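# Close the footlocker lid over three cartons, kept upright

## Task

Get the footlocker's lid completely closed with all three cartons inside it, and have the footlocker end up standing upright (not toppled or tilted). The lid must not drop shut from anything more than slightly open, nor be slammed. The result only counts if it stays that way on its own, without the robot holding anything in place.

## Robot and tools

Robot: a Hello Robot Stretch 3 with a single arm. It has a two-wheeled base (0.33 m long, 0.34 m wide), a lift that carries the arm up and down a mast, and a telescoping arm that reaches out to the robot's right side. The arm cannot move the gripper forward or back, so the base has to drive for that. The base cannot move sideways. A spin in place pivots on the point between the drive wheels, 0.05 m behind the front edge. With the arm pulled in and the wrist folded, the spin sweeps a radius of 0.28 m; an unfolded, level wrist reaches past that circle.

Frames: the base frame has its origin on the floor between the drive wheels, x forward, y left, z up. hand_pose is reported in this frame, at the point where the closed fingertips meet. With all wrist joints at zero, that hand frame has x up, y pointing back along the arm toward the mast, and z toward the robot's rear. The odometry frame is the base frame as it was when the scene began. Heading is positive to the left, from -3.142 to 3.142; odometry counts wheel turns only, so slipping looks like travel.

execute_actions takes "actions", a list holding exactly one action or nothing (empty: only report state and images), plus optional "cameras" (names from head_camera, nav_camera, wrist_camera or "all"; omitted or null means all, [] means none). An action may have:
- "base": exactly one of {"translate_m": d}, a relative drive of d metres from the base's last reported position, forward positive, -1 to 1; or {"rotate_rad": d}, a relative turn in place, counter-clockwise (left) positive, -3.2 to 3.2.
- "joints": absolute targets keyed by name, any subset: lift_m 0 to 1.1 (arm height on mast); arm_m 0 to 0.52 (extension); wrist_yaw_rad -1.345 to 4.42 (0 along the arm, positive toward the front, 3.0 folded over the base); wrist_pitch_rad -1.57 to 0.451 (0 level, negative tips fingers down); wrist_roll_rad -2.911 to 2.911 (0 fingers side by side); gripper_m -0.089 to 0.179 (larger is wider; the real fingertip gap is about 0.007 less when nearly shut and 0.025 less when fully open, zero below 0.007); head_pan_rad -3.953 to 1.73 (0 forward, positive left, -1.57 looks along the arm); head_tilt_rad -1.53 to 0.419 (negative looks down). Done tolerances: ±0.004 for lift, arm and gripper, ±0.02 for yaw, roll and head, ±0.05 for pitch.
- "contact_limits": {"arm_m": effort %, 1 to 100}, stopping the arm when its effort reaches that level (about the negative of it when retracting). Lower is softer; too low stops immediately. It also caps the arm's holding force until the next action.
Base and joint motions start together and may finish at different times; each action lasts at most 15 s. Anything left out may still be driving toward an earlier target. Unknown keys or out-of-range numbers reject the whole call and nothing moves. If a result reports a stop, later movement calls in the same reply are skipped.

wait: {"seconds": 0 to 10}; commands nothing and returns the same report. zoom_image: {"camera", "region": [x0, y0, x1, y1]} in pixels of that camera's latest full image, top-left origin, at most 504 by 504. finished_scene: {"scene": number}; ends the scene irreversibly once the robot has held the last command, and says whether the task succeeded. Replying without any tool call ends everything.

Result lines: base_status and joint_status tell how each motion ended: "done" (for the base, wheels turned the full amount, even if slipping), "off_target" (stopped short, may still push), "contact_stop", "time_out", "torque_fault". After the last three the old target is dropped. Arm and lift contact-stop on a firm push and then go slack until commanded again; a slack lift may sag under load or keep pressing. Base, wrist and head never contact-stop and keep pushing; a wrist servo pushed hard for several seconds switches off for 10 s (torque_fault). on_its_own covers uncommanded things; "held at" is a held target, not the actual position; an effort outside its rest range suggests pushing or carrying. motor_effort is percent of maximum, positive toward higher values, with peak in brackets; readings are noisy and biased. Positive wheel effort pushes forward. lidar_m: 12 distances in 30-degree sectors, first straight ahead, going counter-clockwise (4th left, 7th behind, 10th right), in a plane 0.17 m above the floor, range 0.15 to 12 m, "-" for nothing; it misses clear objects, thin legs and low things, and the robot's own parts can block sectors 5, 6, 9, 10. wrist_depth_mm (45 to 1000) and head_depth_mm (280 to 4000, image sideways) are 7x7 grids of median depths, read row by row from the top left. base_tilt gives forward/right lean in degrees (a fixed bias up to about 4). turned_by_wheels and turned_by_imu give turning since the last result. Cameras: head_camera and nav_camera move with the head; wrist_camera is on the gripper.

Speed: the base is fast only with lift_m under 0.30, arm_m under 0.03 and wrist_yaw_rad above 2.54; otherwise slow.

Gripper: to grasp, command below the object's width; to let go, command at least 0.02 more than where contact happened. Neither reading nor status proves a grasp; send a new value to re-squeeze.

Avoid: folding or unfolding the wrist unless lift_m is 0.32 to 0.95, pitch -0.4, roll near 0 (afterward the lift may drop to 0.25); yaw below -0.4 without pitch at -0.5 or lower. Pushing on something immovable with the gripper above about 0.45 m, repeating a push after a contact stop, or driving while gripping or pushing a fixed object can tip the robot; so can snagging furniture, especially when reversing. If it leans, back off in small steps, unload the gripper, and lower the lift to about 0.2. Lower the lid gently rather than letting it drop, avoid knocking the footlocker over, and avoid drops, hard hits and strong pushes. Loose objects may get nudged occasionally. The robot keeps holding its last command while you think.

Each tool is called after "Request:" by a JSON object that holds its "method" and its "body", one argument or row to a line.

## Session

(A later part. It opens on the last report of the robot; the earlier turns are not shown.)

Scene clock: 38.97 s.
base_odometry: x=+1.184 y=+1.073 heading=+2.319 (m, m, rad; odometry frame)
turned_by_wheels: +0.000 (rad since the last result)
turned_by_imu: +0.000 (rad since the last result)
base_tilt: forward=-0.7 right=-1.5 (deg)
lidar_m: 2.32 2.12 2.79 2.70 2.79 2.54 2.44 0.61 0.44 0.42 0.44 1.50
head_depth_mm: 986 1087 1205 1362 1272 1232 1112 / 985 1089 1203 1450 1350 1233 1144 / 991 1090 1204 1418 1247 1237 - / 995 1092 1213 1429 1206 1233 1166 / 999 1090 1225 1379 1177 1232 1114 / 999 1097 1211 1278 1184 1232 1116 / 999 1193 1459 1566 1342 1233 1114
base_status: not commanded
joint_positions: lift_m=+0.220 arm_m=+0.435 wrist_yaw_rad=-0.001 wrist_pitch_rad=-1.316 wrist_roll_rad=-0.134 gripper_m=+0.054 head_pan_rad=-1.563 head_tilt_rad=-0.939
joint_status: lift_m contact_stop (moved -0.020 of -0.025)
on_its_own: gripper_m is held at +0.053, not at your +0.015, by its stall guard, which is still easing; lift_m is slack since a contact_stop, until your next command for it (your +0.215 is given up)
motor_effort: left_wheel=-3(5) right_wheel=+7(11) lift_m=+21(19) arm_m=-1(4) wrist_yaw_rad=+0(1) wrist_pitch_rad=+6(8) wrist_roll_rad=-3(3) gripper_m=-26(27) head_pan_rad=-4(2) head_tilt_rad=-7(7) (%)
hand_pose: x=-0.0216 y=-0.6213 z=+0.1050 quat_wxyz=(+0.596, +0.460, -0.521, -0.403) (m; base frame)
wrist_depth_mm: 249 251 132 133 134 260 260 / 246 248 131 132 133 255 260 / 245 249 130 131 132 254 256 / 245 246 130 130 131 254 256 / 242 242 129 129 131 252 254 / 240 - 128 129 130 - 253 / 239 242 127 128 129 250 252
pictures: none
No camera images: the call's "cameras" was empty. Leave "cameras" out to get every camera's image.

Request:
{"method": "execute_actions", "body": {
  "actions": [
    {"joints":{"gripper_m":0.14}}
  ],
  "cameras": []
}}

Request:
{"method": "execute_actions", "body": {
  "actions": [
    {"joints":{"lift_m":0.75,"wrist_roll_rad":0}}
  ],
  "cameras": ["wrist_camera"]
}}

Request:
{"method": "execute_actions", "body": {
  "actions": [
    {"base":{"translate_m":-0.025},"joints":{"wrist_pitch_rad":-0.3,"arm_m":0.36,"gripper_m":0.09,"head_tilt_rad":-0.7}}
  ]
}}

Scene clock: 40.57 s.
base_odometry: x=+1.184 y=+1.073 heading=+2.319 (m, m, rad; odometry frame)
turned_by_wheels: +0.000 (rad since the last result)
turned_by_imu: +0.000 (rad since the last result)
base_tilt: forward=-0.6 right=-1.5 (deg)
lidar_m: 2.32 2.12 2.79 2.70 2.79 2.54 2.45 0.62 0.44 0.42 0.44 1.50
head_depth_mm: 984 1083 1205 1363 1278 1226 1113 / 989 1090 1201 1447 1350 1233 1145 / 989 1091 1210 1414 1250 1230 - / 994 1094 1212 1427 1209 1231 1163 / 997 1096 1216 1379 1180 1231 1116 / 1003 1098 1222 1277 1191 1233 1115 / 1002 1189 1462 1564 1342 1237 1116
base_status: not commanded
joint_positions: lift_m=+0.221 arm_m=+0.435 wrist_yaw_rad=-0.001 wrist_pitch_rad=-1.308 wrist_roll_rad=-0.134 gripper_m=+0.140 head_pan_rad=-1.563 head_tilt_rad=-0.939
joint_status: all done
on_its_own: lift_m is slack since a contact_stop, until your next command for it (your +0.215 is given up)
motor_effort: left_wheel=-1(3) right_wheel=+3(8) lift_m=+21(22) arm_m=-1(1) wrist_yaw_rad=+1(2) wrist_pitch_rad=+3(6) wrist_roll_rad=-3(3) gripper_m=+0(81) head_pan_rad=-4(5) head_tilt_rad=-7(6) (%)
hand_pose: x=-0.0216 y=-0.6233 z=+0.1055 quat_wxyz=(+0.597, +0.458, -0.522, -0.401) (m; base frame)
wrist_depth_mm: 249 250 133 133 135 260 263 / 247 249 131 132 134 259 259 / 244 248 130 131 132 256 257 / 244 245 129 130 132 254 257 / 242 243 129 129 131 253 254 / 240 - 128 128 130 - 252 / 239 240 127 127 129 249 251
pictures: none
No camera images: the call's "cameras" was empty. Leave "cameras" out to get every camera's image.

Scene clock: 46.20 s.
base_odometry: x=+1.184 y=+1.073 heading=+2.319 (m, m, rad; odometry frame)
turned_by_wheels: +0.000 (rad since the last result)
turned_by_imu: +0.000 (rad since the last result)
base_tilt: forward=-0.6 right=-1.6 (deg)
lidar_m: 2.32 2.11 2.78 2.69 2.79 2.54 2.45 0.61 0.44 0.42 0.44 1.50
head_depth_mm: 985 1084 1185 - - - - / 984 - 1213 1450 1347 1226 1145 / 990 - 1228 1453 1290 1234 - / 995 1094 1210 1428 1246 1235 1161 / 993 1095 1217 1380 1179 1232 1118 / 999 1098 1220 1279 1182 1232 1112 / 1000 1198 1463 1561 1329 1228 1114
base_status: not commanded
joint_positions: lift_m=+0.750 arm_m=+0.435 wrist_yaw_rad=-0.001 wrist_pitch_rad=-1.307 wrist_roll_rad=-0.007 gripper_m=+0.140 head_pan_rad=-1.563 head_tilt_rad=-0.939
joint_status: all done
motor_effort: left_wheel=-2(1) right_wheel=+2(2) lift_m=+25(24) arm_m=-1(1) wrist_yaw_rad=+1(0) wrist_pitch_rad=+3(3) wrist_roll_rad=+3(4) gripper_m=+0(0) head_pan_rad=-4(5) head_tilt_rad=-5(6) (%)
hand_pose: x=-0.0217 y=-0.6235 z=+0.6349 quat_wxyz=(+0.563, +0.431, -0.559, -0.429) (m; base frame)
wrist_depth_mm: 474 462 465 467 475 481 475 / 674 585 625 632 650 660 542 / 667 581 807 802 799 784 552 / 666 545 743 674 794 785 549 / 657 540 699 771 767 685 526 / 797 - 763 780 779 - 503 / 786 492 518 510 507 495 482
pictures: wrist_camera
Images, in order (width x height): wrist_camera 644x364.

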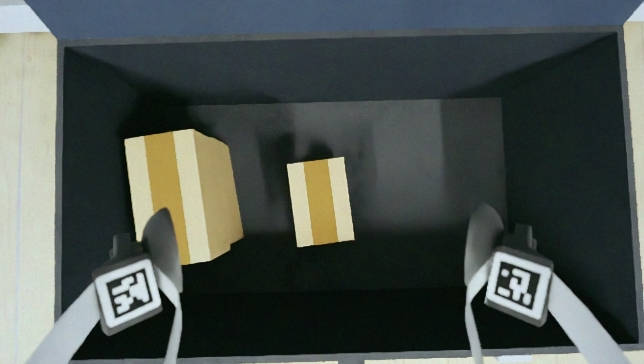

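Scene clock: 47.97 s.
base_odometry: x=+1.201 y=+1.054 heading=+2.319 (m, m, rad; odometry frame)
turned_by_wheels: +0.000 (rad since the last result)
turned_by_imu: +0.000 (rad since the last result)
base_tilt: forward=-0.8 right=-1.6 (deg)
lidar_m: 2.35 2.14 2.79 2.70 2.79 2.52 2.42 1.53 0.44 0.42 0.44 1.50
head_depth_mm: 908 1028 1137 1208 1256 - - / 908 1030 1128 - 1382 1336 1113 / 908 1032 1126 - 1361 1336 1109 / 909 1033 1131 1227 1369 1230 1114 / 917 1038 1143 1218 1371 1296 1106 / 918 1040 1142 1222 1296 1127 1106 / 919 1043 1183 1419 1555 1126 1130
base_status: done
joint_positions: lift_m=+0.750 arm_m=+0.360 wrist_yaw_rad=-0.001 wrist_pitch_rad=-0.322 wrist_roll_rad=-0.006 gripper_m=+0.090 head_pan_rad=-1.563 head_tilt_rad=-0.705
joint_status: all done
motor_effort: left_wheel=-1(4) right_wheel=+1(4) lift_m=+25(25) arm_m=-4(6) wrist_yaw_rad=+0(1) wrist_pitch_rad=+8(10) wrist_roll_rad=+3(3) gripper_m=+0(80) head_pan_rad=-4(4) head_tilt_rad=+3(25) (%)
hand_pose: x=-0.0217 y=-0.7407 z=+0.7846 quat_wxyz=(+0.700, +0.114, -0.696, -0.114) (m; base frame)
wrist_depth_mm: 422 419 423 423 423 427 425 / 451 455 452 458 457 459 457 / 455 456 462 460 462 467 471 / 463 467 470 471 469 477 476 / 476 472 476 478 479 480 491 / 492 483 485 491 493 489 499 / 596 497 492 497 503 502 725
pictures: head_camera (sideways: a quarter turn clockwise sets it upright), nav_camera (sideways: a quarter turn counterclockwise sets it upright), wrist_camera
Images, in order (width x height): head_camera 896x504, nav_camera 672x504, wrist_camera 644x364.

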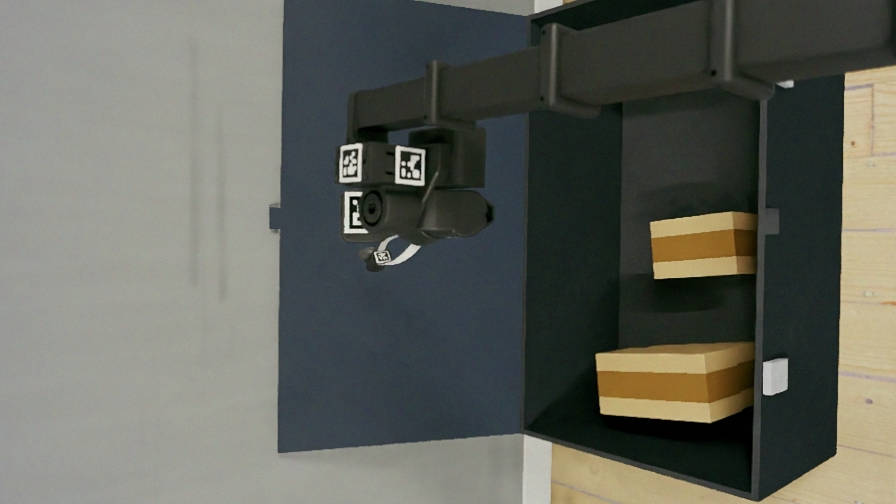

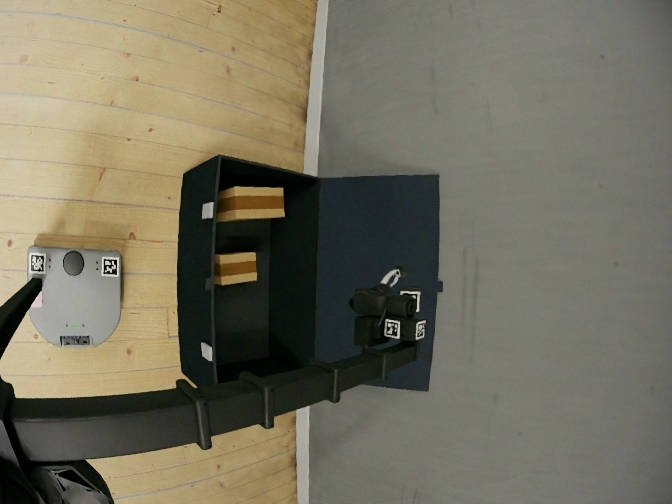

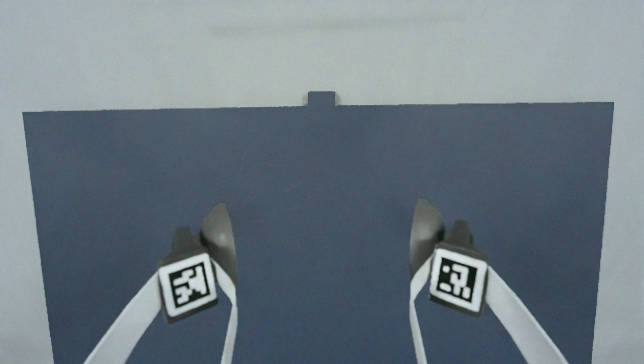

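Request:
{"method": "execute_actions", "body": {
  "actions": [
    {"base":{"translate_m":0.85},"joints":{"wrist_pitch_rad":0,"arm_m":0,"lift_m":0.58,"gripper_m":0.09}}
  ],
  "cameras": []
}}

Request:
{"method": "execute_actions", "body": {
  "actions": [
    {"base":{"rotate_rad":-1.54}}
  ],
  "cameras": []
}}

Request:
{"method": "execute_actions", "body": {
  "actions": [
    {"base":{"translate_m":0.86},"joints":{"head_tilt_rad":-0.95}}
  ]
}}

Scene clock: 58.57 s.
base_odometry: x=+0.623 y=+1.677 heading=+2.319 (m, m, rad; odometry frame)
turned_by_wheels: +0.000 (rad since the last result)
turned_by_imu: +0.005 (rad since the last result)
base_tilt: forward=-0.6 right=-1.5 (deg)
lidar_m: 1.49 1.45 1.45 2.68 2.80 3.40 3.27 0.65 0.70 1.06 1.10 1.50
head_depth_mm: 898 1016 1164 1379 1555 1359 1170 / 899 1019 1179 1380 1560 1342 1185 / 908 1021 1178 1388 1550 1355 1186 / 904 1027 1188 1400 1560 1344 1177 / 907 1031 1185 1401 1561 1349 1173 / 908 1035 1195 1413 1575 1347 1172 / 914 1038 1196 1415 1588 1348 1170
base_status: done
joint_positions: lift_m=+0.580 arm_m=+0.003 wrist_yaw_rad=-0.001 wrist_pitch_rad=-0.023 wrist_roll_rad=-0.006 gripper_m=+0.090 head_pan_rad=-1.563 head_tilt_rad=-0.705
joint_status: all done
joint sent to its limit — the command would take arm_m past its lower limit, so that joint was sent only as far as its limit.
motor_effort: left_wheel=-1(2) right_wheel=+3(6) lift_m=+18(23) arm_m=-4(3) wrist_yaw_rad=+1(1) wrist_pitch_rad=+9(4) wrist_roll_rad=+3(3) gripper_m=+0(0) head_pan_rad=-4(4) head_tilt_rad=+1(4) (%)
hand_pose: x=-0.0216 y=-0.4036 z=+0.6890 quat_wxyz=(+0.709, +0.008, -0.705, -0.008) (m; base frame)
wrist_depth_mm: 764 764 773 769 775 774 765 / 799 797 790 788 799 793 786 / 820 819 814 826 815 819 778 / 859 845 839 854 855 846 757 / 891 883 872 881 907 881 731 / 905 916 914 918 923 909 702 / 951 959 943 959 939 954 689
pictures: none
No camera images: the call's "cameras" was empty. Leave "cameras" out to get every camera's image.

Scene clock: 61.93 s.
base_odometry: x=+0.623 y=+1.677 heading=+0.779 (m, m, rad; odometry frame)
turned_by_wheels: -1.540 (rad since the last result)
turned_by_imu: -1.563 (rad since the last result)
base_tilt: forward=-0.7 right=-1.6 (deg)
lidar_m: 1.06 1.11 1.54 1.49 1.44 2.16 2.68 2.82 3.39 3.26 0.65 0.71
head_depth_mm: 2860 3135 2466 1934 1587 1356 1172 / 2904 3225 2458 1949 1596 1358 1192 / 2911 3167 2469 1927 1593 1353 1186 / 2896 3137 2469 1946 1595 1357 1164 / 2958 3201 2471 1931 1593 1353 1173 / 2994 3214 2459 1687 1550 1351 1175 / 2795 2835 2476 1728 1349 1202 1170
base_status: done
joint_positions: lift_m=+0.580 arm_m=+0.003 wrist_yaw_rad=-0.001 wrist_pitch_rad=-0.023 wrist_roll_rad=-0.006 gripper_m=+0.090 head_pan_rad=-1.563 head_tilt_rad=-0.705
joint_status: not commanded
motor_effort: left_wheel=+3(6) right_wheel=-4(7) lift_m=+18(18) arm_m=-4(4) wrist_yaw_rad=+1(1) wrist_pitch_rad=+9(9) wrist_roll_rad=+3(3) gripper_m=+1(1) head_pan_rad=-4(4) head_tilt_rad=+4(3) (%)
hand_pose: x=-0.0216 y=-0.4036 z=+0.6890 quat_wxyz=(+0.709, +0.008, -0.705, -0.008) (m; base frame)
wrist_depth_mm: - - - - - - - / - - - - - - - / - - - - - - - / - - - - - - - / - - - - - - - / - - - - - - - / - 872 - - - - -
pictures: none
No camera images: the call's "cameras" was empty. Leave "cameras" out to get every camera's image.

Scene clock: 71.77 s.
base_odometry: x=+1.235 y=+2.282 heading=+0.779 (m, m, rad; odometry frame)
turned_by_wheels: +0.000 (rad since the last result)
turned_by_imu: +0.005 (rad since the last result)
base_tilt: forward=-0.7 right=-1.6 (deg)
lidar_m: 0.20 0.21 0.29 0.86 1.54 2.14 3.54 3.74 0.53 0.51 0.28 0.21
head_depth_mm: 2638 2145 1564 1426 1204 1251 1108 / 2607 2141 1669 1416 1155 1280 - / 2606 2120 1691 1543 1165 - - / 2457 1311 1162 1067 1385 1228 1166 / 1083 970 888 1051 1330 1218 1115 / 703 730 735 781 815 843 877 / 505 521 532 547 562 576 588
base_status: done
joint_positions: lift_m=+0.580 arm_m=+0.003 wrist_yaw_rad=-0.001 wrist_pitch_rad=-0.023 wrist_roll_rad=-0.006 gripper_m=+0.090 head_pan_rad=-1.563 head_tilt_rad=-0.938
joint_status: all done
motor_effort: left_wheel=+2(7) right_wheel=-2(3) lift_m=+18(18) arm_m=-4(4) wrist_yaw_rad=+1(0) wrist_pitch_rad=+9(9) wrist_roll_rad=+3(3) gripper_m=+0(0) head_pan_rad=-3(3) head_tilt_rad=-7(30) (%)
hand_pose: x=-0.0216 y=-0.4036 z=+0.6890 quat_wxyz=(+0.709, +0.008, -0.705, -0.008) (m; base frame)
wrist_depth_mm: 272 385 760 - - - - / 272 387 769 - - - - / 261 345 618 - - - - / 272 309 512 - - - - / 270 306 513 - - - - / 271 338 434 794 - - - / 271 414 354 618 - 897 -
pictures: head_camera (sideways: a quarter turn clockwise sets it upright), nav_camera (sideways: a quarter turn counterclockwise sets it upright), wrist_camera
Images, in order (width x height): head_camera 896x504, nav_camera 672x504, wrist_camera 644x364.

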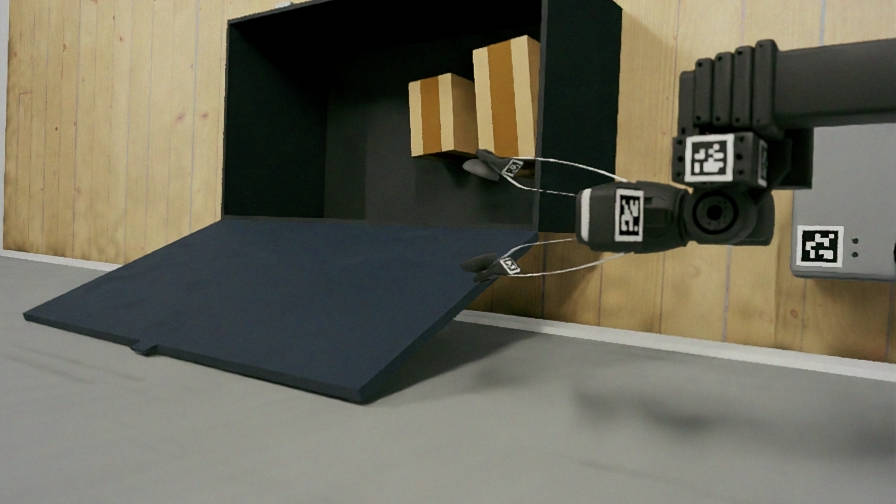

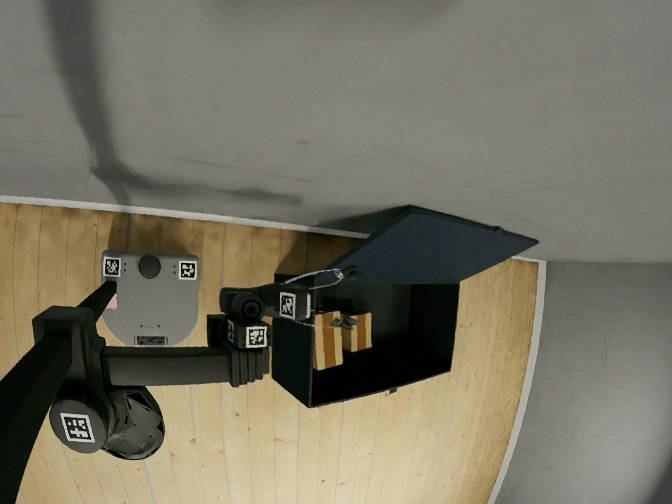

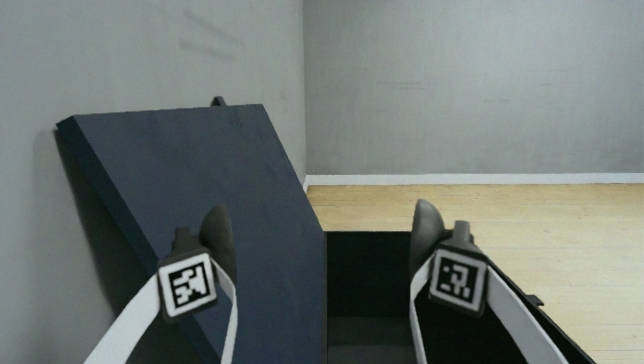

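Request:
{"method": "execute_actions", "body": {
  "actions": [
    {"base":{"translate_m":0.11},"joints":{"lift_m":0.446,"wrist_roll_rad":-0.42,"arm_m":0.07,"gripper_m":0.07}}
  ],
  "cameras": ["wrist_camera","head_camera"]
}}

Scene clock: 74.13 s.
base_odometry: x=+1.313 y=+2.359 heading=+0.779 (m, m, rad; odometry frame)
turned_by_wheels: +0.000 (rad since the last result)
turned_by_imu: +0.001 (rad since the last result)
base_tilt: forward=-0.7 right=-1.6 (deg)
lidar_m: - - 0.15 0.38 1.54 2.14 3.62 0.71 0.53 0.32 0.15 -
head_depth_mm: 2634 2121 1667 1422 1166 1225 1114 / 2617 2144 1693 1483 1218 1251 - / 2631 1506 1219 1086 1312 - - / 1092 950 841 1103 1394 1204 1160 / 505 536 570 607 648 693 744 / 322 335 333 345 358 372 385 / - - - - - - -
base_status: done
joint_positions: lift_m=+0.446 arm_m=+0.070 wrist_yaw_rad=-0.001 wrist_pitch_rad=-0.022 wrist_roll_rad=-0.415 gripper_m=+0.070 head_pan_rad=-1.563 head_tilt_rad=-0.938
joint_status: all done
motor_effort: left_wheel=+2(5) right_wheel=-3(5) lift_m=+18(17) arm_m=+2(1) wrist_yaw_rad=+1(0) wrist_pitch_rad=+8(9) wrist_roll_rad=-2(3) gripper_m=+0(74) head_pan_rad=-4(4) head_tilt_rad=-7(7) (%)
hand_pose: x=-0.0216 y=-0.4703 z=+0.5552 quat_wxyz=(+0.838, +0.010, -0.546, -0.007) (m; base frame)
wrist_depth_mm: 101 127 215 418 - - - / 108 141 255 617 - - - / 116 158 318 - - - - / 127 180 405 - - - - / 140 207 952 - - - - / 153 227 - - - - - / 170 258 858 727 - 888 -
pictures: head_camera (sideways: a quarter turn clockwise sets it upright), wrist_camera
Images, in order (width x height): head_camera 896x504, wrist_camera 644x364.

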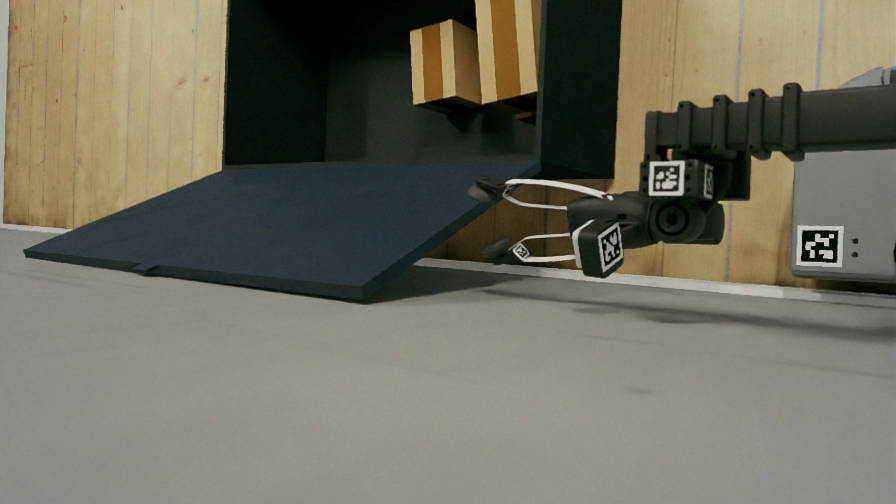

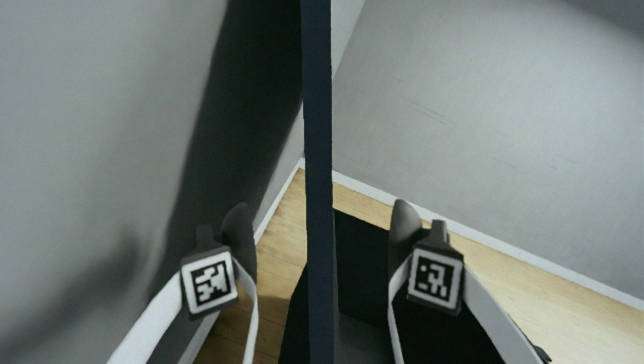

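Request:
{"method": "execute_actions", "body": {
  "actions": [
    {"joints":{"arm_m":0.15,"gripper_m":0.05}}
  ],
  "cameras": ["wrist_camera"]
}}

Request:
{"method": "execute_actions", "body": {
  "actions": [
    {"base":{"translate_m":-0.07},"joints":{"lift_m":0.57,"wrist_roll_rad":-0.1,"gripper_m":0.035}}
  ],
  "cameras": ["wrist_camera","head_camera"]
}}

Scene clock: 76.33 s.
base_odometry: x=+1.313 y=+2.359 heading=+0.779 (m, m, rad; odometry frame)
turned_by_wheels: +0.000 (rad since the last result)
turned_by_imu: +0.000 (rad since the last result)
base_tilt: forward=-0.7 right=-1.4 (deg)
lidar_m: - - 0.15 0.38 1.54 2.14 3.65 0.71 0.53 0.32 0.15 -
head_depth_mm: 2640 2135 1665 1417 1168 1236 1111 / 2642 2138 1687 1473 1157 1250 - / 2608 1512 1218 1088 1110 1215 - / 1086 948 843 1075 1312 1219 1160 / 505 535 570 606 645 694 745 / 322 335 333 346 358 372 385 / - - - - - - -
base_status: not commanded
joint_positions: lift_m=+0.446 arm_m=+0.150 wrist_yaw_rad=-0.001 wrist_pitch_rad=-0.022 wrist_roll_rad=-0.415 gripper_m=+0.050 head_pan_rad=-1.563 head_tilt_rad=-0.938
joint_status: all done
motor_effort: left_wheel=+2(2) right_wheel=-3(3) lift_m=+18(18) arm_m=+2(1) wrist_yaw_rad=+1(0) wrist_pitch_rad=+8(8) wrist_roll_rad=-2(2) gripper_m=+0(71) head_pan_rad=-3(3) head_tilt_rad=-7(7) (%)
hand_pose: x=-0.0216 y=-0.5503 z=+0.5552 quat_wxyz=(+0.838, +0.010, -0.546, -0.007) (m; base frame)
wrist_depth_mm: 98 124 210 109 - - - / 107 138 250 112 - - - / 113 154 309 116 - - - / 124 175 406 121 - - - / 137 202 393 125 - - - / 149 230 - 130 - - - / 166 246 840 742 - 839 -
pictures: wrist_camera
Images, in order (width x height): wrist_camera 644x364.

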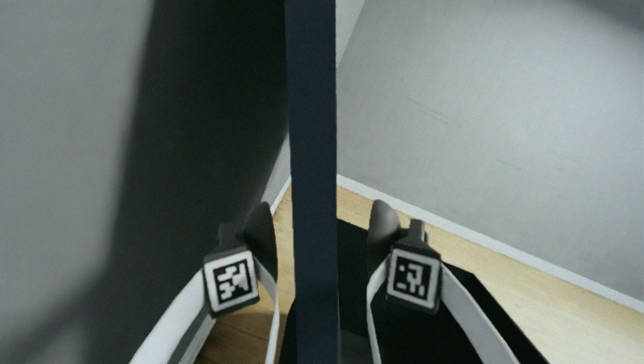

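Scene clock: 78.30 s.
base_odometry: x=+1.264 y=+2.310 heading=+0.779 (m, m, rad; odometry frame)
turned_by_wheels: +0.000 (rad since the last result)
turned_by_imu: +0.000 (rad since the last result)
base_tilt: forward=-0.7 right=-1.4 (deg)
lidar_m: 0.16 0.17 0.23 0.68 1.54 2.15 3.59 3.77 0.53 0.51 0.22 0.16
head_depth_mm: 2622 2152 1619 1460 1190 1244 1111 / 2617 2126 1680 1413 - - - / 2628 2069 1656 1539 - 1237 - / 2375 1977 1717 1566 1355 1236 1162 / 916 969 1030 1095 1170 1170 1084 / 558 579 602 625 648 672 695 / 402 414 424 436 446 458 468
base_status: done
joint_positions: lift_m=+0.570 arm_m=+0.150 wrist_yaw_rad=+0.007 wrist_pitch_rad=-0.029 wrist_roll_rad=-0.107 gripper_m=+0.035 head_pan_rad=-1.563 head_tilt_rad=-0.938
joint_status: all done
motor_effort: left_wheel=+3(5) right_wheel=-5(17) lift_m=+25(26) arm_m=+1(2) wrist_yaw_rad=-5(12) wrist_pitch_rad=+11(20) wrist_roll_rad=+4(6) gripper_m=-1(59) head_pan_rad=-3(4) head_tilt_rad=-7(7) (%)
hand_pose: x=-0.0197 y=-0.5502 z=+0.6771 quat_wxyz=(+0.744, +0.013, -0.668, -0.007) (m; base frame)
wrist_depth_mm: 205 279 517 108 - - - / 208 286 539 111 - - - / 213 295 562 115 - - - / 216 301 604 119 - - - / 217 309 534 123 - - - / 220 317 - 130 - - - / 224 306 776 556 - 789 -
pictures: head_camera (sideways: a quarter turn clockwise sets it upright), wrist_camera
Images, in order (width x height): head_camera 896x504, wrist_camera 644x364.

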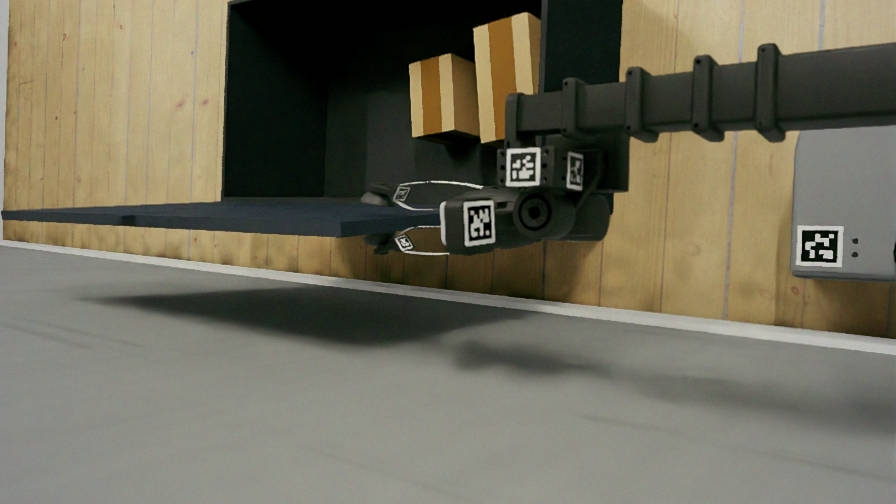

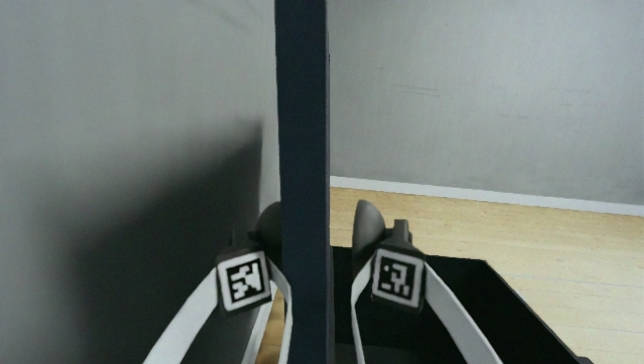

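Request:
{"method": "execute_actions", "body": {
  "actions": [
    {"base":{"translate_m":-0.105},"joints":{"lift_m":0.59,"wrist_roll_rad":0.2}}
  ],
  "cameras": []
}}

Request:
{"method": "execute_actions", "body": {
  "actions": [
    {"base":{"translate_m":-0.125},"joints":{"lift_m":0.55,"wrist_roll_rad":0.55}}
  ],
  "cameras": ["wrist_camera"]
}}

Request:
{"method": "execute_actions", "body": {
  "actions": [
    {"base":{"translate_m":-0.105},"joints":{"lift_m":0.46,"wrist_roll_rad":0.9}}
  ],
  "cameras": ["wrist_camera","head_camera"]
}}

Scene clock: 80.80 s.
base_odometry: x=+1.189 y=+2.236 heading=+0.779 (m, m, rad; odometry frame)
turned_by_wheels: +0.000 (rad since the last result)
turned_by_imu: -0.001 (rad since the last result)
base_tilt: forward=-0.7 right=-1.5 (deg)
lidar_m: 0.26 0.28 0.38 1.12 1.54 2.08 3.47 3.66 0.52 0.51 0.37 0.27
head_depth_mm: 2641 2123 1558 1313 1204 1253 1114 / 2615 2139 1684 1502 - - - / 2531 1542 1585 1433 - 1236 - / 2535 2026 1188 1030 1312 1238 1165 / 1548 1620 1687 1522 1381 1228 1112 / 936 972 1011 1044 1087 1117 1079 / 673 691 710 728 748 766 782
base_status: done
joint_positions: lift_m=+0.590 arm_m=+0.150 wrist_yaw_rad=-0.005 wrist_pitch_rad=-0.024 wrist_roll_rad=+0.195 gripper_m=+0.035 head_pan_rad=-1.563 head_tilt_rad=-0.938
joint_status: all done
motor_effort: left_wheel=+1(2) right_wheel=+0(11) lift_m=+25(25) arm_m=+2(1) wrist_yaw_rad=+4(4) wrist_pitch_rad=+9(11) wrist_roll_rad=+3(5) gripper_m=-3(2) head_pan_rad=-4(4) head_tilt_rad=-6(7) (%)
hand_pose: x=-0.0226 y=-0.5503 z=+0.6983 quat_wxyz=(+0.635, +0.006, -0.772, -0.011) (m; base frame)
wrist_depth_mm: 403 587 - - - - - / 387 553 - - - - - / 371 521 992 - - - - / 357 500 911 133 - - - / 344 470 743 121 - - - / 331 448 - 127 - 907 - / 321 410 755 - - 862 612
pictures: none
No camera images: the call's "cameras" was empty. Leave "cameras" out to get every camera's image.

Scene clock: 83.00 s.
base_odometry: x=+1.100 y=+2.148 heading=+0.779 (m, m, rad; odometry frame)
turned_by_wheels: +0.000 (rad since the last result)
turned_by_imu: -0.001 (rad since the last result)
base_tilt: forward=-0.8 right=-1.6 (deg)
lidar_m: 0.39 0.41 0.57 1.48 1.55 1.97 3.37 3.54 0.52 0.51 0.53 0.40
head_depth_mm: 2605 2153 1801 1559 1376 1233 1108 / 2637 2139 1634 1386 1197 - - / 2622 1028 883 1396 - 1231 - / 2630 1204 987 920 1255 1240 1160 / 2265 2062 1346 1066 1304 1236 1121 / 1395 1442 1500 1492 1352 1231 1115 / 999 1025 1054 1084 1111 1131 1087
base_status: done
joint_positions: lift_m=+0.550 arm_m=+0.150 wrist_yaw_rad=-0.010 wrist_pitch_rad=-0.037 wrist_roll_rad=+0.547 gripper_m=+0.035 head_pan_rad=-1.563 head_tilt_rad=-0.938
joint_status: all done
motor_effort: left_wheel=+0(3) right_wheel=+3(6) lift_m=+19(21) arm_m=+1(2) wrist_yaw_rad=+7(8) wrist_pitch_rad=+14(14) wrist_roll_rad=+2(3) gripper_m=-3(4) head_pan_rad=-3(4) head_tilt_rad=-9(7) (%)
hand_pose: x=-0.0241 y=-0.5499 z=+0.6553 quat_wxyz=(+0.490, +0.005, -0.871, -0.019) (m; base frame)
wrist_depth_mm: 795 - - - - - - / 696 - - - - - - / 616 878 - 232 - - - / 557 759 - 184 - - - / 508 662 928 135 980 837 901 / 458 599 - 131 - 902 508 / 421 528 775 131 949 783 616
pictures: wrist_camera
Images, in order (width x height): wrist_camera 644x364.

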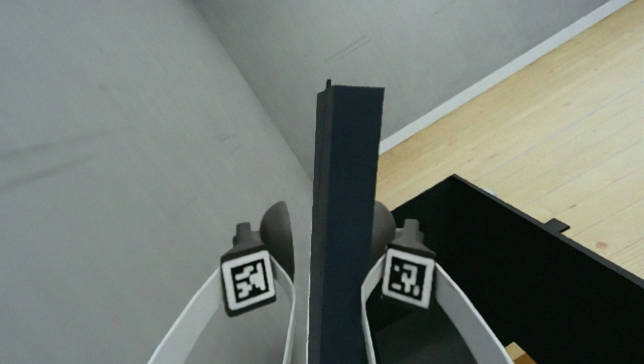

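Scene clock: 85.00 s.
base_odometry: x=+1.025 y=+2.074 heading=+0.779 (m, m, rad; odometry frame)
turned_by_wheels: +0.000 (rad since the last result)
turned_by_imu: +0.000 (rad since the last result)
base_tilt: forward=-0.7 right=-1.6 (deg)
lidar_m: 0.50 0.52 0.72 1.48 1.55 1.88 3.26 3.43 0.52 0.50 0.53 0.51
head_depth_mm: 2603 2141 1801 1565 1378 1235 1105 / 2593 2151 1806 1556 1406 1240 - / 2614 1225 1029 1218 - 1222 - / 2640 1273 1070 944 1178 1229 1159 / 2536 2155 1192 1008 1188 1238 1112 / 1785 1847 1696 1120 1317 1237 1114 / 1274 1309 1341 1382 1341 1239 1114
base_status: done
joint_positions: lift_m=+0.460 arm_m=+0.150 wrist_yaw_rad=-0.010 wrist_pitch_rad=-0.058 wrist_roll_rad=+0.899 gripper_m=+0.035 head_pan_rad=-1.563 head_tilt_rad=-0.938
joint_status: all done
motor_effort: left_wheel=+1(4) right_wheel=+1(7) lift_m=+21(22) arm_m=+2(2) wrist_yaw_rad=+7(14) wrist_pitch_rad=+22(22) wrist_roll_rad=+1(1) gripper_m=-5(5) head_pan_rad=-3(4) head_tilt_rad=-6(6) (%)
hand_pose: x=-0.0240 y=-0.5491 z=+0.5596 quat_wxyz=(+0.330, +0.005, -0.944, -0.030) (m; base frame)
wrist_depth_mm: - - - - - - - / - - - - - - 938 / - - - 222 937 - 831 / 855 - - 190 950 599 703 / 727 912 - 142 994 835 387 / 630 747 - 146 - 684 582 / 553 640 847 134 841 519 516
pictures: head_camera (sideways: a quarter turn clockwise sets it upright), wrist_camera
Images, in order (width x height): head_camera 896x504, wrist_camera 644x364.

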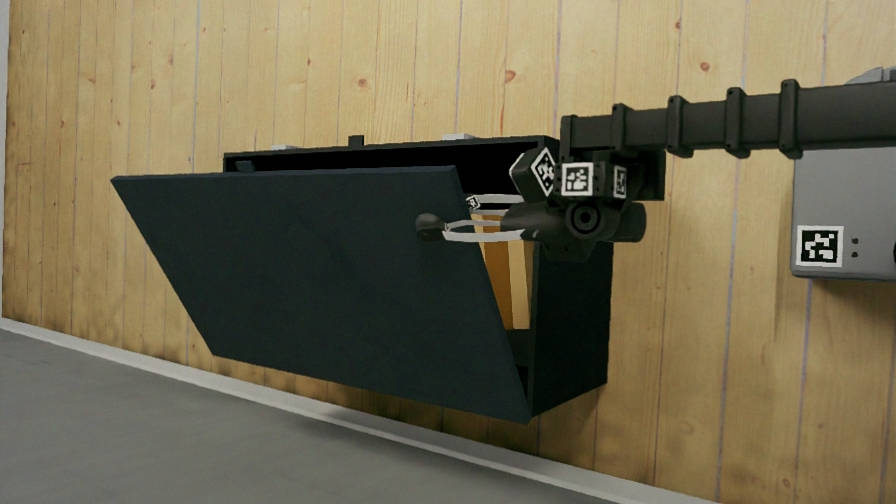

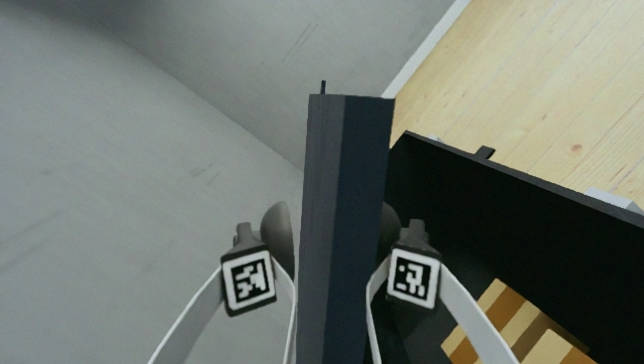

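Request:
{"method": "execute_actions", "body": {
  "actions": [
    {"base":{"translate_m":-0.07},"joints":{"lift_m":0.37,"wrist_roll_rad":1.2}}
  ],
  "cameras": []
}}

Request:
{"method": "execute_actions", "body": {
  "actions": [
    {"base":{"translate_m":-0.025},"joints":{"lift_m":0.305,"wrist_roll_rad":1.42}}
  ],
  "cameras": ["wrist_camera"]
}}

Request:
{"method": "execute_actions", "body": {
  "actions": [
    {"joints":{"arm_m":0.115}}
  ],
  "cameras": ["wrist_camera","head_camera"]
}}

Scene clock: 87.30 s.
base_odometry: x=+0.976 y=+2.025 heading=+0.779 (m, m, rad; odometry frame)
turned_by_wheels: +0.000 (rad since the last result)
turned_by_imu: +0.000 (rad since the last result)
base_tilt: forward=-0.6 right=-1.3 (deg)
lidar_m: 0.56 0.59 0.82 1.48 1.55 1.83 3.18 3.35 3.39 0.50 0.52 0.58
head_depth_mm: 2618 2145 1803 1555 1370 1232 1112 / 2592 2124 1790 1560 1377 1238 1149 / 2628 2080 1684 1468 1384 1214 - / 2621 1402 1165 1016 1168 1231 1158 / 2597 2134 1227 1044 1184 1242 1118 / 2046 1943 1303 1095 1204 1238 1118 / 1461 1495 1537 1464 1360 1236 1114
base_status: done
joint_positions: lift_m=+0.370 arm_m=+0.150 wrist_yaw_rad=-0.002 wrist_pitch_rad=-0.066 wrist_roll_rad=+1.200 gripper_m=+0.035 head_pan_rad=-1.563 head_tilt_rad=-0.938
joint_status: all done
motor_effort: left_wheel=+3(4) right_wheel=-3(5) lift_m=+21(19) arm_m=+1(1) wrist_yaw_rad=+2(13) wrist_pitch_rad=+25(25) wrist_roll_rad=+0(5) gripper_m=-6(6) head_pan_rad=-4(3) head_tilt_rad=-8(7) (%)
hand_pose: x=-0.0220 y=-0.5488 z=+0.4676 quat_wxyz=(+0.185, +0.005, -0.982, -0.033) (m; base frame)
wrist_depth_mm: - - - - - - 667 / - - - - - 924 629 / - - - 474 944 802 593 / - - - 184 943 699 508 / - - - 143 879 659 500 / 832 946 - 152 - 502 481 / 713 790 886 144 773 292 252
pictures: none
No camera images: the call's "cameras" was empty. Leave "cameras" out to get every camera's image.

Scene clock: 88.73 s.
base_odometry: x=+0.958 y=+2.008 heading=+0.779 (m, m, rad; odometry frame)
turned_by_wheels: +0.000 (rad since the last result)
turned_by_imu: +0.000 (rad since the last result)
base_tilt: forward=-0.7 right=-1.5 (deg)
lidar_m: 0.59 0.61 0.85 1.48 1.55 1.81 3.16 3.32 3.40 0.50 0.52 0.61
head_depth_mm: 2618 2127 1804 1566 1383 1231 1111 / 2624 2139 1803 1562 1375 1227 1147 / 2609 2127 1731 1524 1396 1217 - / 2629 2127 1244 1079 1109 1230 1163 / 2613 2138 1264 1094 1186 1232 1117 / 2149 2009 1299 1109 1201 1235 1112 / 1519 1561 1590 1459 1337 1235 1112
base_status: done
joint_positions: lift_m=+0.305 arm_m=+0.150 wrist_yaw_rad=-0.005 wrist_pitch_rad=-0.066 wrist_roll_rad=+1.419 gripper_m=+0.035 head_pan_rad=-1.563 head_tilt_rad=-0.938
joint_status: all done
motor_effort: left_wheel=+2(4) right_wheel=+0(9) lift_m=+21(22) arm_m=+1(1) wrist_yaw_rad=+3(4) wrist_pitch_rad=+25(25) wrist_roll_rad=+1(3) gripper_m=-7(6) head_pan_rad=-3(3) head_tilt_rad=-7(7) (%)
hand_pose: x=-0.0225 y=-0.5488 z=+0.4025 quat_wxyz=(+0.076, +0.000, -0.997, -0.034) (m; base frame)
wrist_depth_mm: - - - - - 736 494 / - - - - - 712 486 / - - - 923 914 619 480 / - - - 172 931 153 165 / - - - 147 574 130 126 / - - - 172 - 131 131 / 857 930 943 172 694 134 137
pictures: wrist_camera
Images, in order (width x height): wrist_camera 644x364.

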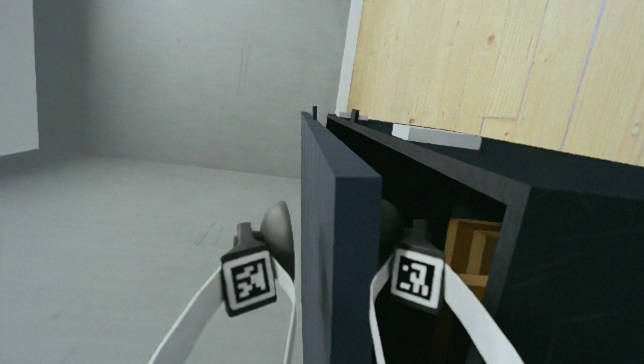

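Scene clock: 90.00 s.
base_odometry: x=+0.958 y=+2.008 heading=+0.780 (m, m, rad; odometry frame)
turned_by_wheels: +0.000 (rad since the last result)
turned_by_imu: +0.000 (rad since the last result)
base_tilt: forward=-0.7 right=-1.5 (deg)
lidar_m: 0.59 0.62 0.86 1.49 1.55 1.80 3.16 3.31 3.40 0.50 0.53 0.61
head_depth_mm: 2617 2133 1810 1572 1377 1235 1112 / 2630 2144 1783 1565 1384 1227 1143 / 2592 2119 1712 1530 1380 - - / 2594 2117 1253 1083 1140 1214 1162 / 2606 2141 1277 1095 1185 1228 1107 / 2137 2018 1291 1117 1202 1232 1114 / 1522 1560 1594 1448 1336 1237 1115
base_status: not commanded
joint_positions: lift_m=+0.305 arm_m=+0.115 wrist_yaw_rad=-0.004 wrist_pitch_rad=-0.066 wrist_roll_rad=+1.422 gripper_m=+0.035 head_pan_rad=-1.563 head_tilt_rad=-0.938
joint_status: all done
motor_effort: left_wheel=+2(2) right_wheel=-2(2) lift_m=+21(21) arm_m=-4(6) wrist_yaw_rad=+3(3) wrist_pitch_rad=+25(25) wrist_roll_rad=-1(1) gripper_m=-7(7) head_pan_rad=-2(3) head_tilt_rad=-7(6) (%)
hand_pose: x=-0.0224 y=-0.5143 z=+0.4026 quat_wxyz=(+0.075, +0.001, -0.997, -0.033) (m; base frame)
wrist_depth_mm: - - - - - 727 497 / - - - - - 711 486 / - - - 734 881 618 477 / - - - 282 974 158 163 / - - - 227 611 161 165 / - - - 261 - 168 172 / 859 931 949 255 661 175 180
pictures: head_camera (sideways: a quarter turn clockwise sets it upright), wrist_camera
Images, in order (width x height): head_camera 896x504, wrist_camera 644x364.

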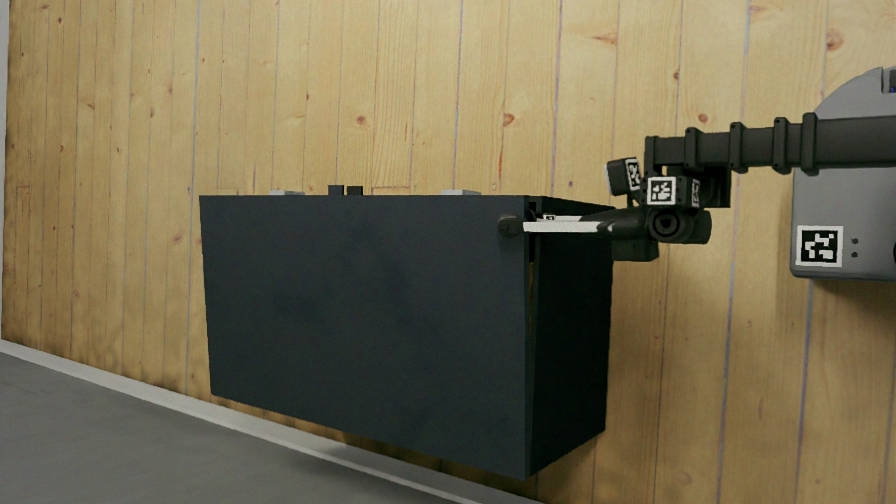

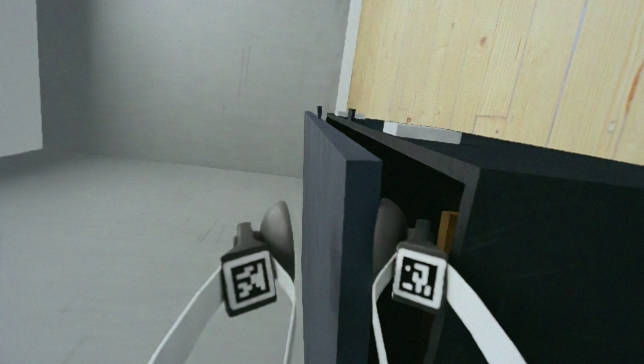

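Request:
{"method": "execute_actions", "body": {
  "actions": [
    {"joints":{"arm_m":0.102,"lift_m":0.292,"wrist_roll_rad":1.5}}
  ],
  "cameras": ["wrist_camera"]
}}

Request:
{"method": "execute_actions", "body": {
  "actions": [
    {"joints":{"arm_m":0.095,"lift_m":0.275}}
  ],
  "cameras": ["wrist_camera"]
}}

Scene clock: 91.13 s.
base_odometry: x=+0.958 y=+2.008 heading=+0.780 (m, m, rad; odometry frame)
turned_by_wheels: +0.000 (rad since the last result)
turned_by_imu: +0.000 (rad since the last result)
base_tilt: forward=-0.6 right=-1.5 (deg)
lidar_m: 0.59 0.62 0.86 1.48 1.55 1.81 3.16 3.32 3.39 0.50 0.52 0.61
head_depth_mm: 2595 2145 1802 1574 1376 1228 1112 / 2648 2135 1800 1567 1373 1230 1142 / 2624 2140 1737 1541 1370 - - / 2623 2129 1275 1113 1163 1215 1161 / 2610 2147 1289 1116 1186 1231 1116 / 2125 2013 1298 1116 1212 1230 1113 / 1525 1561 1601 1460 1337 1232 1115
base_status: not commanded
joint_positions: lift_m=+0.292 arm_m=+0.102 wrist_yaw_rad=-0.005 wrist_pitch_rad=-0.068 wrist_roll_rad=+1.500 gripper_m=+0.035 head_pan_rad=-1.563 head_tilt_rad=-0.938
joint_status: all done
motor_effort: left_wheel=+2(2) right_wheel=+0(1) lift_m=+21(18) arm_m=-4(6) wrist_yaw_rad=+4(5) wrist_pitch_rad=+25(26) wrist_roll_rad=+0(4) gripper_m=-8(8) head_pan_rad=-4(3) head_tilt_rad=-7(7) (%)
hand_pose: x=-0.0227 y=-0.5012 z=+0.3890 quat_wxyz=(+0.036, -0.001, -0.999, -0.034) (m; base frame)
wrist_depth_mm: - - - - - 666 460 / - - - - - 664 458 / - - - 732 313 476 419 / - - - 374 170 170 174 / - - - 317 173 177 181 / - - - 389 183 183 189 / 934 981 975 399 188 192 196
pictures: wrist_camera
Images, in order (width x height): wrist_camera 644x364.

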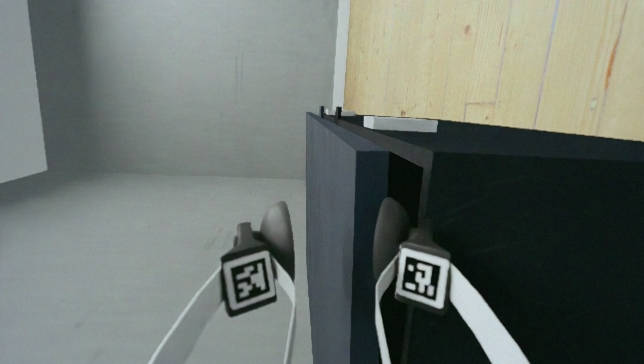

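Scene clock: 92.00 s.
base_odometry: x=+0.958 y=+2.008 heading=+0.780 (m, m, rad; odometry frame)
turned_by_wheels: +0.000 (rad since the last result)
turned_by_imu: +0.000 (rad since the last result)
base_tilt: forward=-0.6 right=-1.5 (deg)
lidar_m: 0.59 0.62 0.85 1.48 1.55 1.80 3.15 3.31 3.40 0.50 0.52 0.61
head_depth_mm: 2613 2131 1799 1562 1374 1232 1115 / 2630 2140 1796 1566 1375 1226 1148 / 2632 2130 1766 1536 1351 - - / 2619 2144 1288 1116 1173 1217 1164 / 2643 2127 1296 1125 1190 1232 1110 / 2132 2001 1303 1126 1197 1239 1117 / 1519 1580 1595 1451 1331 1238 1113
base_status: not commanded
joint_positions: lift_m=+0.275 arm_m=+0.095 wrist_yaw_rad=-0.005 wrist_pitch_rad=-0.056 wrist_roll_rad=+1.501 gripper_m=+0.035 head_pan_rad=-1.563 head_tilt_rad=-0.938
joint_status: all done
motor_effort: left_wheel=+2(2) right_wheel=-1(1) lift_m=+19(21) arm_m=-2(3) wrist_yaw_rad=+4(4) wrist_pitch_rad=+21(25) wrist_roll_rad=+0(0) gripper_m=-4(8) head_pan_rad=-3(2) head_tilt_rad=-7(5) (%)
hand_pose: x=-0.0226 y=-0.4946 z=+0.3753 quat_wxyz=(+0.035, -0.001, -0.999, -0.028) (m; base frame)
wrist_depth_mm: - - - - - 660 450 / - - - - - 660 449 / - - - 552 319 467 406 / - - - 359 174 177 179 / - - - 284 180 183 186 / - - - 331 - 189 194 / 942 973 972 322 194 198 202
pictures: wrist_camera
Images, in order (width x height): wrist_camera 644x364.

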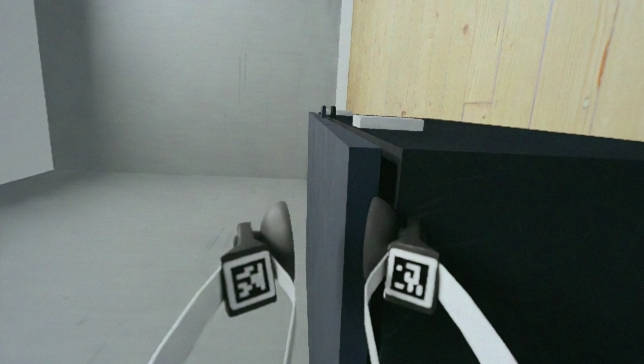

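Request:
{"method": "execute_actions", "body": {
  "actions": [
    {"joints":{"lift_m":0.265}}
  ],
  "cameras": []
}}

Request:
{"method": "execute_actions", "body": {
  "actions": [
    {"joints":{"arm_m":0.06}}
  ],
  "cameras": ["wrist_camera"]
}}

Scene clock: 93.30 s.
base_odometry: x=+0.958 y=+2.008 heading=+0.780 (m, m, rad; odometry frame)
turned_by_wheels: +0.000 (rad since the last result)
turned_by_imu: +0.000 (rad since the last result)
base_tilt: forward=-0.7 right=-1.5 (deg)
lidar_m: 0.59 0.62 0.86 1.49 1.55 1.80 3.15 3.31 3.39 0.50 0.52 0.61
head_depth_mm: 2620 2155 1803 1562 1380 1230 1114 / 2608 2139 1796 1558 1382 1234 1143 / 2628 2142 1755 1537 1363 - - / 2620 2152 1293 1123 1169 1219 1160 / 2645 2145 1297 1120 1189 1232 1109 / 2145 2015 1302 1123 1199 1238 1115 / 1527 1560 1600 1454 1339 1235 1116
base_status: not commanded
joint_positions: lift_m=+0.265 arm_m=+0.095 wrist_yaw_rad=-0.006 wrist_pitch_rad=-0.041 wrist_roll_rad=+1.501 gripper_m=+0.035 head_pan_rad=-1.563 head_tilt_rad=-0.938
joint_status: all done
motor_effort: left_wheel=+2(2) right_wheel=+0(0) lift_m=+18(18) arm_m=+0(2) wrist_yaw_rad=+4(5) wrist_pitch_rad=+15(21) wrist_roll_rad=+0(0) gripper_m=-1(4) head_pan_rad=-3(3) head_tilt_rad=-7(7) (%)
hand_pose: x=-0.0229 y=-0.4949 z=+0.3692 quat_wxyz=(+0.035, -0.002, -0.999, -0.021) (m; base frame)
wrist_depth_mm: - - - - - 665 447 / - - - - - 654 450 / - - - 551 318 474 405 / - - - 301 173 174 177 / - - - 288 177 181 183 / - - - 274 - 188 190 / 954 980 988 265 192 195 198
pictures: none
No camera images: the call's "cameras" was empty. Leave "cameras" out to get every camera's image.

Scene clock: 94.60 s.
base_odometry: x=+0.958 y=+2.008 heading=+0.780 (m, m, rad; odometry frame)
turned_by_wheels: +0.000 (rad since the last result)
turned_by_imu: +0.000 (rad since the last result)
base_tilt: forward=-0.6 right=-1.5 (deg)
lidar_m: 0.59 0.62 0.86 1.49 1.55 1.80 3.16 3.32 3.39 0.50 0.52 0.61
head_depth_mm: 2628 2138 1814 1558 1377 1231 1110 / 2644 2133 1812 1564 1378 1237 1146 / 2616 2135 1764 1524 1361 - - / 2608 2137 1306 1129 1169 1224 1163 / 2555 2130 1300 1129 1189 1236 1113 / 2134 2000 1307 1129 1196 1239 1115 / 1527 1562 1606 1451 1334 1231 1115
base_status: not commanded
joint_positions: lift_m=+0.265 arm_m=+0.060 wrist_yaw_rad=-0.002 wrist_pitch_rad=-0.024 wrist_roll_rad=+1.501 gripper_m=+0.035 head_pan_rad=-1.563 head_tilt_rad=-0.938
joint_status: all done
motor_effort: left_wheel=+2(2) right_wheel=-2(2) lift_m=+19(19) arm_m=-4(2) wrist_yaw_rad=+2(5) wrist_pitch_rad=+9(15) wrist_roll_rad=+0(0) gripper_m=-1(3) head_pan_rad=-4(4) head_tilt_rad=-6(7) (%)
hand_pose: x=-0.0219 y=-0.4608 z=+0.3734 quat_wxyz=(+0.035, -0.001, -0.999, -0.012) (m; base frame)
wrist_depth_mm: - - - - - 693 466 / - - - - - 685 458 / - - - - 317 428 416 / - - - 754 206 208 210 / - - - 630 212 216 217 / - - - 544 - 224 226 / 970 974 991 484 230 232 234
pictures: wrist_camera
Images, in order (width x height): wrist_camera 644x364.

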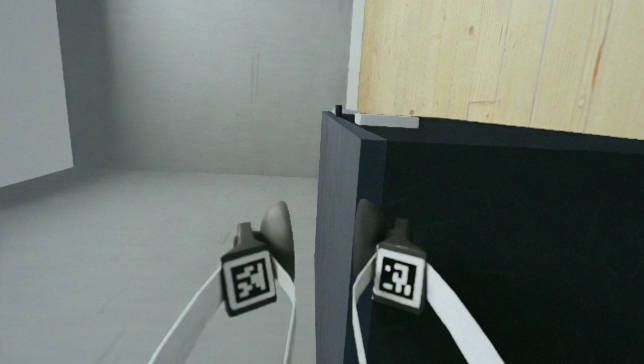

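Request:
{"method": "finished_scene", "body": {
  "scene": 1
}}

The scene is finished: the task was done.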